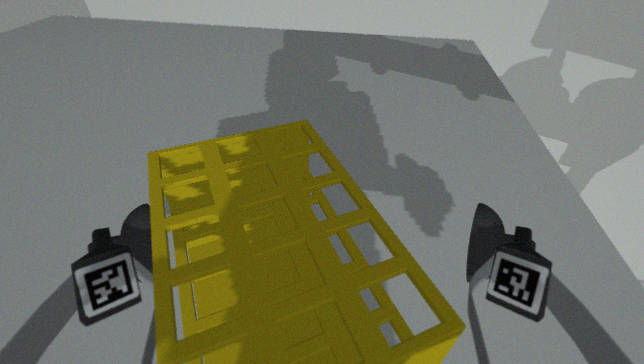

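Emit:
execute_actions --actions '[{"r1":{"joints":{"gripper_m":0.055}}}]' --cameras '[]'

Emit:
execute_actions --actions '[{"r1":{"joints":{"lift_m":1.07}}}]' --cameras '["r1_wrist_camera"]'

Scene clock: 443.13 s.
r1.base_odometry: x=-1.652 y=-0.195 heading=-0.490 (m, m, rad; r1's odometry frame)
r1.turned_by_wheels: +0.000 (rad since the last result)
r1.turned_by_imu: -0.001 (rad since the last result)
r1.base_tilt: forward=-1.3 right=+0.4 (deg)
r1.lidar_m: 1.61 2.67 1.29 1.07 1.00 1.03 1.11 1.09 0.93 1.07 1.05 0.74
r1.head_depth_mm: 1759 1958 2210 2520 2350 1804 1473 / 1540 1696 1869 2109 2235 1805 1465 / 1375 1490 1638 1793 1988 1784 1459 / 1238 1339 1447 1569 1717 1758 1449 / 1124 1208 1304 1398 1524 1616 1443 / 1034 1105 1180 1255 1358 1467 1427 / 969 1038 1123 1210 1310 1421 1423
r1.base_status: not commanded
r1.joint_positions: lift_m=+0.995 arm_m=+0.305 wrist_yaw_rad=-0.970 wrist_pitch_rad=-0.511 wrist_roll_rad=-0.010 gripper_m=+0.056 head_pan_rad=+1.193 head_tilt_rad=-0.409
r1.joint_status: all done
r1.motor_effort: left_wheel=-2(2) right_wheel=+3(2) lift_m=+19(19) arm_m=+3(3) wrist_yaw_rad=+0(0) wrist_pitch_rad=+6(6) wrist_roll_rad=-2(2) gripper_m=-16(90) head_pan_rad=+3(3) head_tilt_rad=+5(4) (%)
r1.hand_pose: x=-0.1962 y=-0.5692 z=+0.9876 quat_wxyz=(+0.525, -0.158, -0.686, -0.478) (m; r1's base frame)
r1.wrist_depth_mm: 551 564 573 696 698 680 677 / 391 402 406 409 410 736 744 / 305 308 188 209 314 317 816 / 247 253 150 151 249 257 904 / 211 214 155 126 123 218 227 / 183 188 107 111 143 190 188 / 163 162 155 139 163 165 166
r2.base_odometry: x=+0.049 y=-1.516 heading=+2.670 (m, m, rad; r2's odometry frame)
r2.turned_by_wheels: +0.000 (rad since the last result)
r2.turned_by_imu: -0.001 (rad since the last result)
r2.base_tilt: forward=-1.5 right=-0.1 (deg)
r2.lidar_m: 1.92 0.72 0.53 0.51 0.53 0.73 0.67 0.44 0.57 1.51 2.20 2.86
r2.head_depth_mm: 2433 2582 2750 2917 2703 1959 1531 / 2450 2590 2772 2952 2708 1960 1534 / 2439 2584 2772 2938 2698 1954 1536 / 2429 2573 2753 2917 2683 1954 1543 / 2445 2592 2732 2938 2682 1955 1542 / 2407 2433 2432 2415 2358 1960 1534 / 1610 1617 1617 1609 1612 1606 1499
r2.base_status: not commanded
r2.joint_positions: lift_m=+0.950 arm_m=+0.001 wrist_yaw_rad=+2.297 wrist_pitch_rad=-0.347 wrist_roll_rad=+0.014 gripper_m=+0.056 head_pan_rad=+0.007 head_tilt_rad=-0.309
r2.joint_status: not commanded
r2.motor_effort: left_wheel=-3(4) right_wheel=+4(4) lift_m=+20(20) arm_m=-2(2) wrist_yaw_rad=+4(4) wrist_pitch_rad=+12(12) wrist_roll_rad=+0(0) gripper_m=-13(13) head_pan_rad=-4(4) head_tilt_rad=+4(4) (%)
r2.hand_pose: x=+0.1528 y=+0.0084 z=+0.9790 quat_wxyz=(+0.396, +0.689, -0.177, +0.580) (m; r2's base frame)
r2.wrist_depth_mm: 423 492 599 763 - - - / 441 518 628 824 - - - / 466 547 673 121 - - - / 491 584 701 143 - - - / 511 617 136 128 178 - - / 541 630 146 134 127 - - / 567 750 838 148 - - -
pictures: none
No camera images: the call's "cameras" was empty. Leave "cameras" out to get every camera's image.

Scene clock: 444.63 s.
r1.base_odometry: x=-1.652 y=-0.195 heading=-0.490 (m, m, rad; r1's odometry frame)
r1.turned_by_wheels: +0.000 (rad since the last result)
r1.turned_by_imu: +0.000 (rad since the last result)
r1.base_tilt: forward=-1.1 right=+0.5 (deg)
r1.lidar_m: 1.61 2.67 1.29 1.07 1.00 1.03 1.11 1.09 0.93 1.07 1.05 0.75
r1.head_depth_mm: 1747 1971 2219 2530 2321 1805 1475 / 1550 1704 1875 2069 2219 1790 1473 / 1375 1488 1641 1822 2031 1792 1451 / 1235 1333 1448 1576 1725 1767 1443 / 1126 1206 1288 1411 1518 1616 1428 / 1038 1102 1170 1257 1363 1483 1435 / 973 1039 1124 1214 1298 1429 1438
r1.base_status: not commanded
r1.joint_positions: lift_m=+1.070 arm_m=+0.305 wrist_yaw_rad=-0.970 wrist_pitch_rad=-0.517 wrist_roll_rad=-0.010 gripper_m=+0.056 head_pan_rad=+1.193 head_tilt_rad=-0.409
r1.joint_status: all done
r1.motor_effort: left_wheel=-2(2) right_wheel=+3(3) lift_m=+26(26) arm_m=+3(3) wrist_yaw_rad=+0(0) wrist_pitch_rad=+9(10) wrist_roll_rad=-2(2) gripper_m=-12(16) head_pan_rad=+4(3) head_tilt_rad=+4(4) (%)
r1.hand_pose: x=-0.1955 y=-0.5688 z=+1.0610 quat_wxyz=(+0.524, -0.156, -0.686, -0.480) (m; r1's base frame)
r1.wrist_depth_mm: 683 773 752 715 703 689 671 / 556 568 569 576 575 762 746 / 436 434 442 447 450 825 814 / 359 359 337 197 367 905 917 / 302 304 117 124 138 320 - / 263 267 119 129 142 269 - / 231 235 150 133 189 237 -
r2.base_odometry: x=+0.049 y=-1.516 heading=+2.670 (m, m, rad; r2's odometry frame)
r2.turned_by_wheels: +0.000 (rad since the last result)
r2.turned_by_imu: +0.000 (rad since the last result)
r2.base_tilt: forward=-1.6 right=-0.2 (deg)
r2.lidar_m: 1.92 0.72 0.53 0.51 0.53 0.73 0.67 0.44 0.57 1.51 2.21 2.87
r2.head_depth_mm: 2419 2594 2749 2910 2688 1956 1525 / 2446 2601 2752 2947 2685 1970 1540 / 2476 2563 2732 2933 2699 1961 1541 / 2461 2594 2744 2940 2711 1963 1545 / 2443 2575 2782 2911 2691 1958 1534 / 2403 2445 2427 2427 2349 1968 1538 / 1622 1607 1609 1610 1615 1602 1490
r2.base_status: not commanded
r2.joint_positions: lift_m=+0.950 arm_m=+0.001 wrist_yaw_rad=+2.297 wrist_pitch_rad=-0.347 wrist_roll_rad=+0.014 gripper_m=+0.056 head_pan_rad=+0.007 head_tilt_rad=-0.309
r2.joint_status: not commanded
r2.motor_effort: left_wheel=-4(3) right_wheel=+4(4) lift_m=+20(20) arm_m=-2(2) wrist_yaw_rad=+4(4) wrist_pitch_rad=+13(12) wrist_roll_rad=+1(0) gripper_m=-14(13) head_pan_rad=-4(3) head_tilt_rad=+4(3) (%)
r2.hand_pose: x=+0.1528 y=+0.0084 z=+0.9790 quat_wxyz=(+0.396, +0.689, -0.177, +0.580) (m; r2's base frame)
r2.wrist_depth_mm: 419 492 605 778 - - - / 439 525 627 825 - - - / 465 547 657 121 - - - / 482 580 699 143 - - - / 518 616 136 129 178 - - / 541 625 146 133 127 - - / 572 756 837 148 - - -
pictures: r1_wrist_camera
Images, in order (width x height): r1_wrist_camera 644x364.

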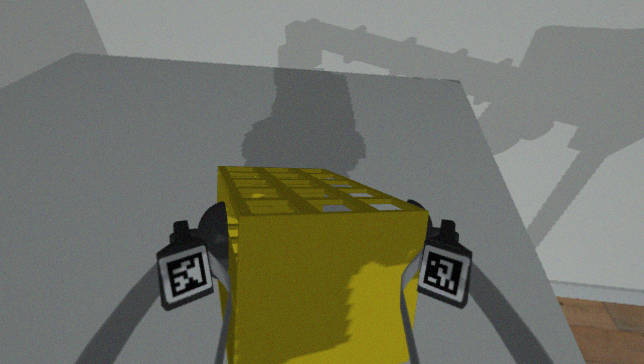

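Emit:
execute_actions --actions '[{"r1":{"joints":{"wrist_yaw_rad":0.0,"arm_m":0.2}}}]' --cameras '[]'

Emit:
execute_actions --actions '[{"r1":{"joints":{"lift_m":1.01,"head_pan_rad":-1.3,"head_tilt_rad":-0.7}}}]' --cameras '["r1_wrist_camera","r1_nav_camera"]'

Scene clock: 460.37 s.
r1.base_odometry: x=-1.652 y=-0.195 heading=-0.490 (m, m, rad; r1's odometry frame)
r1.turned_by_wheels: +0.000 (rad since the last result)
r1.turned_by_imu: -0.001 (rad since the last result)
r1.base_tilt: forward=-1.0 right=+0.5 (deg)
r1.lidar_m: 1.61 2.67 1.29 1.07 1.00 1.03 1.11 1.09 0.93 1.07 1.05 0.75
r1.head_depth_mm: 1745 1947 2203 2520 2341 1826 1477 / 1543 1712 1861 2109 2216 1801 1456 / 1376 1485 1641 1801 2007 1769 1461 / 1245 1333 1449 1572 1742 1760 1447 / 1126 1209 1292 1406 1527 1631 1442 / 1037 1097 1170 1255 1361 1470 1430 / 972 1044 1112 1217 1303 1415 1443
r1.base_status: not commanded
r1.joint_positions: lift_m=+1.070 arm_m=+0.200 wrist_yaw_rad=-0.002 wrist_pitch_rad=-0.517 wrist_roll_rad=-0.010 gripper_m=+0.056 head_pan_rad=+1.193 head_tilt_rad=-0.409
r1.joint_status: all done
r1.motor_effort: left_wheel=-2(2) right_wheel=+3(3) lift_m=+26(26) arm_m=-4(5) wrist_yaw_rad=+2(4) wrist_pitch_rad=+10(9) wrist_roll_rad=-2(2) gripper_m=-13(12) head_pan_rad=+3(3) head_tilt_rad=+4(4) (%)
r1.hand_pose: x=-0.0220 y=-0.5560 z=+1.0609 quat_wxyz=(+0.687, +0.181, -0.680, -0.181) (m; r1's base frame)
r1.wrist_depth_mm: 486 539 607 695 782 872 685 / 521 562 584 573 568 587 670 / 434 438 439 446 449 455 458 / 355 358 337 197 370 371 374 / 301 303 117 125 138 311 311 / 262 266 120 129 142 271 269 / 231 232 150 134 188 236 237
r2.base_odometry: x=+0.049 y=-1.516 heading=+2.670 (m, m, rad; r2's odometry frame)
r2.turned_by_wheels: +0.000 (rad since the last result)
r2.turned_by_imu: -0.001 (rad since the last result)
r2.base_tilt: forward=-1.6 right=-0.3 (deg)
r2.lidar_m: 1.92 0.72 0.53 0.51 0.53 0.73 0.67 0.44 0.57 1.51 2.21 2.86
r2.head_depth_mm: 2443 2606 2724 2936 2687 1953 1536 / 2455 2572 2731 2975 2699 1947 1537 / 2474 2591 2756 2972 2702 1950 1542 / 2475 2584 2748 2944 2675 1955 1538 / 2450 2612 2750 2950 2684 1953 1538 / 2420 2426 2432 2432 2370 1959 1542 / 1615 1606 1610 1607 1609 1601 1489
r2.base_status: not commanded
r2.joint_positions: lift_m=+0.950 arm_m=+0.001 wrist_yaw_rad=+2.297 wrist_pitch_rad=-0.347 wrist_roll_rad=+0.014 gripper_m=+0.056 head_pan_rad=+0.007 head_tilt_rad=-0.309
r2.joint_status: not commanded
r2.motor_effort: left_wheel=-3(4) right_wheel=+4(4) lift_m=+20(20) arm_m=-2(2) wrist_yaw_rad=+3(4) wrist_pitch_rad=+12(12) wrist_roll_rad=+0(0) gripper_m=-13(13) head_pan_rad=-4(3) head_tilt_rad=+3(5) (%)
r2.hand_pose: x=+0.1528 y=+0.0084 z=+0.9790 quat_wxyz=(+0.396, +0.689, -0.177, +0.580) (m; r2's base frame)
r2.wrist_depth_mm: 425 490 608 769 - - - / 442 516 627 819 - - - / 458 555 679 121 - - - / 484 577 692 142 - - - / 514 622 136 128 178 - - / 544 636 146 133 128 - - / 569 738 833 149 - - -
pictures: none
No camera images: the call's "cameras" was empty. Leave "cameras" out to get every camera's image.

Scene clock: 462.10 s.
r1.base_odometry: x=-1.652 y=-0.195 heading=-0.490 (m, m, rad; r1's odometry frame)
r1.turned_by_wheels: +0.000 (rad since the last result)
r1.turned_by_imu: +0.000 (rad since the last result)
r1.base_tilt: forward=-1.2 right=+0.6 (deg)
r1.lidar_m: 1.61 2.68 1.29 1.07 1.00 1.03 1.11 1.09 0.93 1.07 1.05 0.75
r1.head_depth_mm: 961 1024 - 523 443 1337 1231 / 939 963 620 537 439 397 1222 / 924 951 686 532 436 396 1220 / 917 935 672 528 433 386 1224 / 900 923 667 522 430 382 1210 / 886 910 662 520 428 380 1202 / 880 895 655 516 425 370 1200
r1.base_status: not commanded
r1.joint_positions: lift_m=+1.010 arm_m=+0.200 wrist_yaw_rad=-0.002 wrist_pitch_rad=-0.502 wrist_roll_rad=-0.010 gripper_m=+0.056 head_pan_rad=-1.293 head_tilt_rad=-0.691
r1.joint_status: all done
r1.motor_effort: left_wheel=-2(2) right_wheel=+3(3) lift_m=+18(22) arm_m=-3(4) wrist_yaw_rad=+1(2) wrist_pitch_rad=+1(9) wrist_roll_rad=-2(2) gripper_m=-12(12) head_pan_rad=-4(41) head_tilt_rad=-4(26) (%)
r1.hand_pose: x=-0.0220 y=-0.5582 z=+1.0045 quat_wxyz=(+0.688, +0.176, -0.681, -0.176) (m; r1's base frame)
r1.wrist_depth_mm: 496 540 595 656 669 734 685 / 442 445 449 457 460 459 476 / 342 341 217 235 346 353 356 / 275 279 220 175 287 285 288 / 234 233 171 141 141 239 241 / 203 208 118 130 159 206 208 / 177 178 172 158 180 182 182
r2.base_odometry: x=+0.049 y=-1.516 heading=+2.670 (m, m, rad; r2's odometry frame)
r2.turned_by_wheels: +0.000 (rad since the last result)
r2.turned_by_imu: +0.000 (rad since the last result)
r2.base_tilt: forward=-1.7 right=-0.1 (deg)
r2.lidar_m: 1.92 0.72 0.53 0.51 0.53 0.73 0.67 0.44 0.57 1.51 2.20 2.86
r2.head_depth_mm: 2466 2575 2748 2924 2678 1951 1542 / 2444 2583 2755 2939 2690 1965 1541 / 2460 2593 2763 2886 2682 1955 1539 / 2455 2589 2757 2941 2684 1952 1537 / 2460 2607 2748 2930 2689 1952 1538 / 2397 2419 2397 2410 2348 1965 1543 / 1618 1619 1621 1610 1603 1615 1494
r2.base_status: not commanded
r2.joint_positions: lift_m=+0.950 arm_m=+0.001 wrist_yaw_rad=+2.297 wrist_pitch_rad=-0.347 wrist_roll_rad=+0.014 gripper_m=+0.056 head_pan_rad=+0.007 head_tilt_rad=-0.309
r2.joint_status: not commanded
r2.motor_effort: left_wheel=-3(3) right_wheel=+4(4) lift_m=+20(21) arm_m=-2(2) wrist_yaw_rad=+4(4) wrist_pitch_rad=+12(12) wrist_roll_rad=+0(0) gripper_m=-14(13) head_pan_rad=-3(4) head_tilt_rad=+4(3) (%)
r2.hand_pose: x=+0.1528 y=+0.0084 z=+0.9790 quat_wxyz=(+0.396, +0.689, -0.177, +0.580) (m; r2's base frame)
r2.wrist_depth_mm: 421 493 601 767 - - - / 446 523 636 825 - - - / 463 551 677 121 - - - / 483 583 687 142 - - - / 513 611 136 129 178 - - / 545 623 146 133 127 - - / 564 748 822 148 - - -
pictures: r1_nav_camera (sideways: a quarter turn counterclockwise sets it upright), r1_wrist_camera
Images, in order (width x height): r1_nav_camera 672x504, r1_wrist_camera 644x364.

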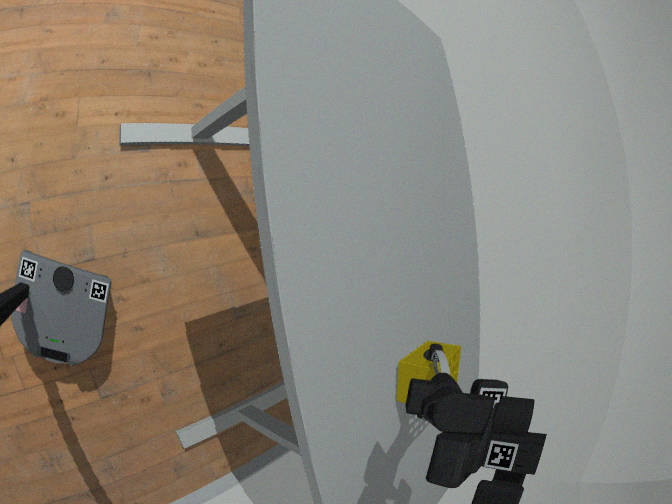

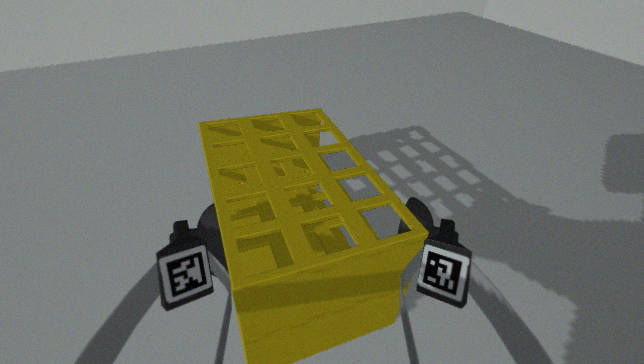

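Emit:
execute_actions --actions '[{"r1":{"joints":{"lift_m":0.995}}}]' --cameras '[]'

Emit:
execute_actions --actions '[{"r1":{"joints":{"gripper_m":0.17}}}]' --cameras '[]'

Emit:
execute_actions --actions '[{"r1":{"joints":{"wrist_pitch_rad":-0.32}}}]' --cameras '[]'

Emit:
execute_actions --actions '[{"r1":{"joints":{"lift_m":0.955}}}]' --cameras '["r1_wrist_camera"]'

Scene clock: 476.67 s.
r1.base_odometry: x=-1.652 y=-0.195 heading=-0.490 (m, m, rad; r1's odometry frame)
r1.turned_by_wheels: +0.000 (rad since the last result)
r1.turned_by_imu: +0.000 (rad since the last result)
r1.base_tilt: forward=-1.1 right=+0.6 (deg)
r1.lidar_m: 1.62 2.67 1.29 1.07 1.00 1.03 1.12 1.09 0.93 1.07 1.05 0.75
r1.head_depth_mm: 961 1030 - 509 442 1338 1236 / 945 961 626 536 440 398 1223 / 932 953 685 533 436 396 1223 / 916 940 677 529 434 385 1218 / 903 924 669 526 431 382 1212 / 888 909 661 521 429 380 1208 / 875 899 656 514 425 370 1198
r1.base_status: not commanded
r1.joint_positions: lift_m=+0.995 arm_m=+0.200 wrist_yaw_rad=-0.001 wrist_pitch_rad=-0.460 wrist_roll_rad=-0.019 gripper_m=+0.056 head_pan_rad=-1.293 head_tilt_rad=-0.691
r1.joint_status: all done
r1.on_its_own: wrist_pitch_rad is at rest, and its effort (-23) is outside its rest range (-20 to +32)
r1.motor_effort: left_wheel=-2(2) right_wheel=+3(3) lift_m=+14(17) arm_m=-2(4) wrist_yaw_rad=+0(1) wrist_pitch_rad=-23(24) wrist_roll_rad=+3(4) gripper_m=-12(12) head_pan_rad=-4(2) head_tilt_rad=-4(4) (%)
r1.hand_pose: x=-0.0218 y=-0.5640 z=+0.9988 quat_wxyz=(+0.695, +0.163, -0.682, -0.160) (m; r1's base frame)
r1.wrist_depth_mm: 490 535 603 672 749 808 696 / 458 464 478 482 498 498 519 / 344 346 221 227 363 369 369 / 275 277 222 174 286 289 291 / 226 231 182 139 139 239 242 / 197 201 118 128 156 204 204 / 173 172 165 156 175 176 177
r2.base_odometry: x=+0.049 y=-1.516 heading=+2.670 (m, m, rad; r2's odometry frame)
r2.turned_by_wheels: +0.000 (rad since the last result)
r2.turned_by_imu: -0.001 (rad since the last result)
r2.base_tilt: forward=-1.7 right=-0.2 (deg)
r2.lidar_m: 1.92 0.72 0.53 0.51 0.53 0.73 0.67 0.44 0.57 1.51 2.20 2.86
r2.head_depth_mm: 2435 2599 2763 2941 2696 1964 1534 / 2455 2586 2721 2929 2694 1948 1543 / 2448 2587 2742 2913 2692 1941 1539 / 2446 2587 2778 2902 2679 1964 1535 / 2439 2628 2740 2916 2688 1950 1542 / 2408 2437 2414 2416 2335 1949 1533 / 1608 1613 1609 1605 1606 1598 1485
r2.base_status: not commanded
r2.joint_positions: lift_m=+0.950 arm_m=+0.001 wrist_yaw_rad=+2.297 wrist_pitch_rad=-0.347 wrist_roll_rad=+0.014 gripper_m=+0.056 head_pan_rad=+0.007 head_tilt_rad=-0.309
r2.joint_status: not commanded
r2.motor_effort: left_wheel=-4(3) right_wheel=+4(4) lift_m=+20(20) arm_m=-2(2) wrist_yaw_rad=+3(4) wrist_pitch_rad=+12(12) wrist_roll_rad=+0(0) gripper_m=-13(13) head_pan_rad=-4(3) head_tilt_rad=+4(4) (%)
r2.hand_pose: x=+0.1528 y=+0.0084 z=+0.9790 quat_wxyz=(+0.396, +0.689, -0.177, +0.580) (m; r2's base frame)
r2.wrist_depth_mm: 421 487 599 784 - - - / 437 517 634 821 - - - / 463 549 666 121 - - - / 485 591 681 143 - - - / 519 618 135 128 177 - - / 545 623 146 133 127 - - / 567 750 815 148 - - -
pictures: none
No camera images: the call's "cameras" was empty. Leave "cameras" out to get every camera's image.

Scene clock: 478.30 s.
r1.base_odometry: x=-1.652 y=-0.195 heading=-0.490 (m, m, rad; r1's odometry frame)
r1.turned_by_wheels: +0.000 (rad since the last result)
r1.turned_by_imu: +0.000 (rad since the last result)
r1.base_tilt: forward=-1.1 right=+0.6 (deg)
r1.lidar_m: 1.61 2.67 1.29 1.07 1.00 1.03 1.11 1.09 0.93 1.07 1.05 0.74
r1.head_depth_mm: 959 1025 - 509 442 1339 1230 / 948 967 628 536 439 398 1234 / 927 950 709 532 436 396 1222 / 916 936 675 529 433 385 1221 / 900 923 669 523 430 382 1208 / 886 911 662 518 428 380 1199 / 872 895 654 515 425 369 1198
r1.base_status: not commanded
r1.joint_positions: lift_m=+0.995 arm_m=+0.200 wrist_yaw_rad=+0.000 wrist_pitch_rad=-0.510 wrist_roll_rad=-0.020 gripper_m=+0.170 head_pan_rad=-1.293 head_tilt_rad=-0.691
r1.joint_status: all done
r1.motor_effort: left_wheel=-2(2) right_wheel=+3(2) lift_m=+19(18) arm_m=-3(2) wrist_yaw_rad=+0(1) wrist_pitch_rad=+5(23) wrist_roll_rad=+4(4) gripper_m=+0(82) head_pan_rad=-4(3) head_tilt_rad=-4(4) (%)
r1.hand_pose: x=-0.0216 y=-0.5570 z=+0.9878 quat_wxyz=(+0.691, +0.180, -0.677, -0.177) (m; r1's base frame)
r1.wrist_depth_mm: 484 528 556 574 587 604 668 / 385 391 399 408 413 418 422 / 303 306 186 193 319 322 324 / 249 250 207 150 249 260 264 / 209 211 173 122 139 225 221 / - 181 124 134 178 183 191 / 157 161 155 160 164 166 168
r2.base_odometry: x=+0.049 y=-1.516 heading=+2.670 (m, m, rad; r2's odometry frame)
r2.turned_by_wheels: +0.000 (rad since the last result)
r2.turned_by_imu: +0.000 (rad since the last result)
r2.base_tilt: forward=-1.5 right=-0.2 (deg)
r2.lidar_m: 1.92 0.72 0.53 0.51 0.53 0.73 0.67 0.44 0.57 1.51 2.20 2.86
r2.head_depth_mm: 2417 2587 2766 2911 2708 1965 1531 / 2447 2587 2754 2972 2687 1952 1544 / 2456 2603 2755 2923 2682 1946 1536 / 2440 2590 2753 2915 2679 1953 1539 / 2462 2604 2775 2936 2695 1974 1532 / 2403 2439 2415 2437 2368 1967 1543 / 1612 1617 1603 1607 1604 1606 1492
r2.base_status: not commanded
r2.joint_positions: lift_m=+0.950 arm_m=+0.001 wrist_yaw_rad=+2.297 wrist_pitch_rad=-0.347 wrist_roll_rad=+0.014 gripper_m=+0.056 head_pan_rad=+0.007 head_tilt_rad=-0.309
r2.joint_status: not commanded
r2.motor_effort: left_wheel=-4(4) right_wheel=+4(4) lift_m=+20(19) arm_m=-2(2) wrist_yaw_rad=+4(3) wrist_pitch_rad=+12(12) wrist_roll_rad=+0(0) gripper_m=-13(13) head_pan_rad=-4(4) head_tilt_rad=+4(4) (%)
r2.hand_pose: x=+0.1528 y=+0.0084 z=+0.9790 quat_wxyz=(+0.396, +0.689, -0.177, +0.580) (m; r2's base frame)
r2.wrist_depth_mm: 419 489 606 774 - - - / 440 516 637 826 - - - / 465 551 671 122 - - - / 484 582 680 143 - - - / 513 619 136 128 178 - - / 547 626 147 133 127 - - / 563 750 835 148 - - -
pictures: none
No camera images: the call's "cameras" was empty. Leave "cameras" out to get every camera's image.

Scene clock: 479.13 s.
r1.base_odometry: x=-1.652 y=-0.195 heading=-0.490 (m, m, rad; r1's odometry frame)
r1.turned_by_wheels: +0.000 (rad since the last result)
r1.turned_by_imu: +0.000 (rad since the last result)
r1.base_tilt: forward=-1.1 right=+0.6 (deg)
r1.lidar_m: 1.61 2.67 1.29 1.07 1.00 1.03 1.11 1.09 0.93 1.07 1.05 0.75
r1.head_depth_mm: 962 1020 - 516 442 1331 1238 / 944 963 624 536 440 398 1220 / 924 947 681 531 436 396 1227 / 914 938 676 526 434 386 1212 / 901 922 668 525 430 381 1207 / 887 906 662 518 427 379 1203 / 870 896 655 515 425 369 1202
r1.base_status: not commanded
r1.joint_positions: lift_m=+0.995 arm_m=+0.200 wrist_yaw_rad=+0.000 wrist_pitch_rad=-0.341 wrist_roll_rad=-0.020 gripper_m=+0.170 head_pan_rad=-1.293 head_tilt_rad=-0.691
r1.joint_status: all done
r1.motor_effort: left_wheel=-2(3) right_wheel=+2(2) lift_m=+18(18) arm_m=-3(2) wrist_yaw_rad=+0(0) wrist_pitch_rad=+12(12) wrist_roll_rad=+4(4) gripper_m=+0(1) head_pan_rad=-4(4) head_tilt_rad=-4(3) (%)
r1.hand_pose: x=-0.0216 y=-0.5785 z=+1.0255 quat_wxyz=(+0.704, +0.121, -0.689, -0.119) (m; r1's base frame)
r1.wrist_depth_mm: 476 533 594 677 787 864 685 / 503 560 623 709 782 815 701 / 459 466 469 483 489 488 506 / 341 345 316 243 359 361 367 / 278 278 210 201 283 294 289 / - 225 187 146 227 226 238 / 189 196 184 124 148 199 202
r2.base_odometry: x=+0.049 y=-1.516 heading=+2.670 (m, m, rad; r2's odometry frame)
r2.turned_by_wheels: +0.000 (rad since the last result)
r2.turned_by_imu: +0.000 (rad since the last result)
r2.base_tilt: forward=-1.7 right=-0.2 (deg)
r2.lidar_m: 1.92 0.72 0.53 0.51 0.53 0.73 0.67 0.44 0.57 1.51 2.20 2.86
r2.head_depth_mm: 2437 2584 2750 2916 2680 1962 1530 / 2460 2609 2749 2911 2695 1953 1535 / 2445 2598 2732 2949 2677 1972 1543 / 2450 2598 2739 2911 2703 1958 1543 / 2455 2608 2759 2908 2700 1953 1534 / 2410 2429 2413 2436 2371 1950 1535 / 1610 1613 1615 1612 1603 1611 1489
r2.base_status: not commanded
r2.joint_positions: lift_m=+0.950 arm_m=+0.001 wrist_yaw_rad=+2.297 wrist_pitch_rad=-0.347 wrist_roll_rad=+0.014 gripper_m=+0.056 head_pan_rad=+0.007 head_tilt_rad=-0.309
r2.joint_status: not commanded
r2.motor_effort: left_wheel=-3(4) right_wheel=+4(4) lift_m=+20(19) arm_m=-2(2) wrist_yaw_rad=+4(4) wrist_pitch_rad=+12(12) wrist_roll_rad=+0(0) gripper_m=-14(13) head_pan_rad=-4(3) head_tilt_rad=+4(4) (%)
r2.hand_pose: x=+0.1528 y=+0.0084 z=+0.9790 quat_wxyz=(+0.396, +0.689, -0.177, +0.580) (m; r2's base frame)
r2.wrist_depth_mm: 419 493 602 773 - - - / 440 517 624 822 - - - / 458 554 665 121 - - - / 487 587 691 143 - - - / 512 625 136 129 178 - - / 545 622 146 134 127 - - / 571 757 846 148 - - -
pictures: none
No camera images: the call's "cameras" was empty. Leave "cameras" out to get every camera's image.

Scene clock: 480.30 s.
r1.base_odometry: x=-1.652 y=-0.195 heading=-0.490 (m, m, rad; r1's odometry frame)
r1.turned_by_wheels: +0.000 (rad since the last result)
r1.turned_by_imu: +0.000 (rad since the last result)
r1.base_tilt: forward=-1.2 right=+0.6 (deg)
r1.lidar_m: 1.61 2.67 1.29 1.07 1.00 1.03 1.11 1.09 0.93 1.07 1.05 0.75
r1.head_depth_mm: 961 982 - - 443 1345 1237 / 943 965 633 534 439 398 1230 / 931 951 695 532 437 396 1220 / 912 935 672 528 434 385 1218 / 902 918 669 525 431 382 1199 / 887 908 661 519 427 379 1208 / 872 897 654 517 424 369 1202
r1.base_status: not commanded
r1.joint_positions: lift_m=+0.955 arm_m=+0.200 wrist_yaw_rad=+0.000 wrist_pitch_rad=-0.340 wrist_roll_rad=-0.020 gripper_m=+0.170 head_pan_rad=-1.293 head_tilt_rad=-0.691
r1.joint_status: all done
r1.motor_effort: left_wheel=-2(2) right_wheel=+2(3) lift_m=+19(20) arm_m=-2(3) wrist_yaw_rad=+0(0) wrist_pitch_rad=+11(11) wrist_roll_rad=+4(4) gripper_m=+0(0) head_pan_rad=-3(4) head_tilt_rad=-4(4) (%)
r1.hand_pose: x=-0.0216 y=-0.5787 z=+0.9857 quat_wxyz=(+0.704, +0.121, -0.690, -0.119) (m; r1's base frame)
r1.wrist_depth_mm: 479 531 587 668 786 860 677 / 501 536 587 597 601 625 654 / 364 365 198 209 378 391 399 / 270 273 149 149 266 288 293 / 214 218 152 114 113 234 227 / - 177 93 102 121 178 187 / 148 153 105 118 147 157 158
r2.base_odometry: x=+0.049 y=-1.516 heading=+2.670 (m, m, rad; r2's odometry frame)
r2.turned_by_wheels: +0.000 (rad since the last result)
r2.turned_by_imu: +0.000 (rad since the last result)
r2.base_tilt: forward=-1.6 right=-0.3 (deg)
r2.lidar_m: 1.93 0.72 0.53 0.51 0.53 0.73 0.67 0.44 0.57 1.51 2.19 2.87
r2.head_depth_mm: 2430 2584 2746 2944 2705 1965 1535 / 2450 2605 2758 2934 2704 1959 1539 / 2437 2602 2747 2939 2713 1953 1545 / 2443 2598 2764 2907 2681 1962 1538 / 2449 2570 2767 2926 2703 1957 1535 / 2406 2420 2428 2418 2375 1968 1540 / 1610 1619 1613 1613 1612 1607 1488
r2.base_status: not commanded
r2.joint_positions: lift_m=+0.950 arm_m=+0.001 wrist_yaw_rad=+2.297 wrist_pitch_rad=-0.347 wrist_roll_rad=+0.014 gripper_m=+0.056 head_pan_rad=+0.007 head_tilt_rad=-0.309
r2.joint_status: not commanded
r2.motor_effort: left_wheel=-3(4) right_wheel=+4(4) lift_m=+20(20) arm_m=-2(1) wrist_yaw_rad=+4(3) wrist_pitch_rad=+13(12) wrist_roll_rad=+0(0) gripper_m=-12(13) head_pan_rad=-4(4) head_tilt_rad=+5(4) (%)
r2.hand_pose: x=+0.1528 y=+0.0084 z=+0.9790 quat_wxyz=(+0.396, +0.689, -0.177, +0.580) (m; r2's base frame)
r2.wrist_depth_mm: 422 491 600 774 - - - / 439 521 637 825 - - - / 461 548 669 121 - - - / 492 591 681 143 - - - / 511 604 135 129 177 - - / 535 623 146 133 127 - - / 570 738 834 148 - - -
pictures: r1_wrist_camera
Images, in order (width x height): r1_wrist_camera 644x364.

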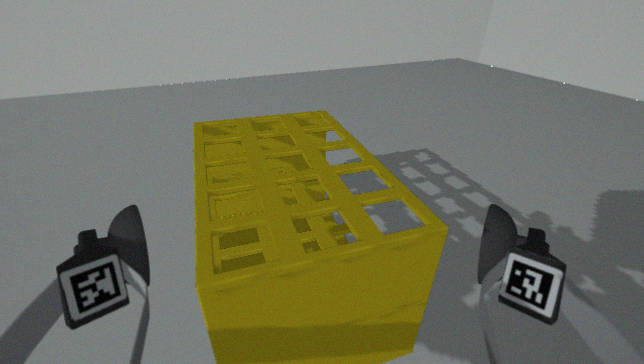

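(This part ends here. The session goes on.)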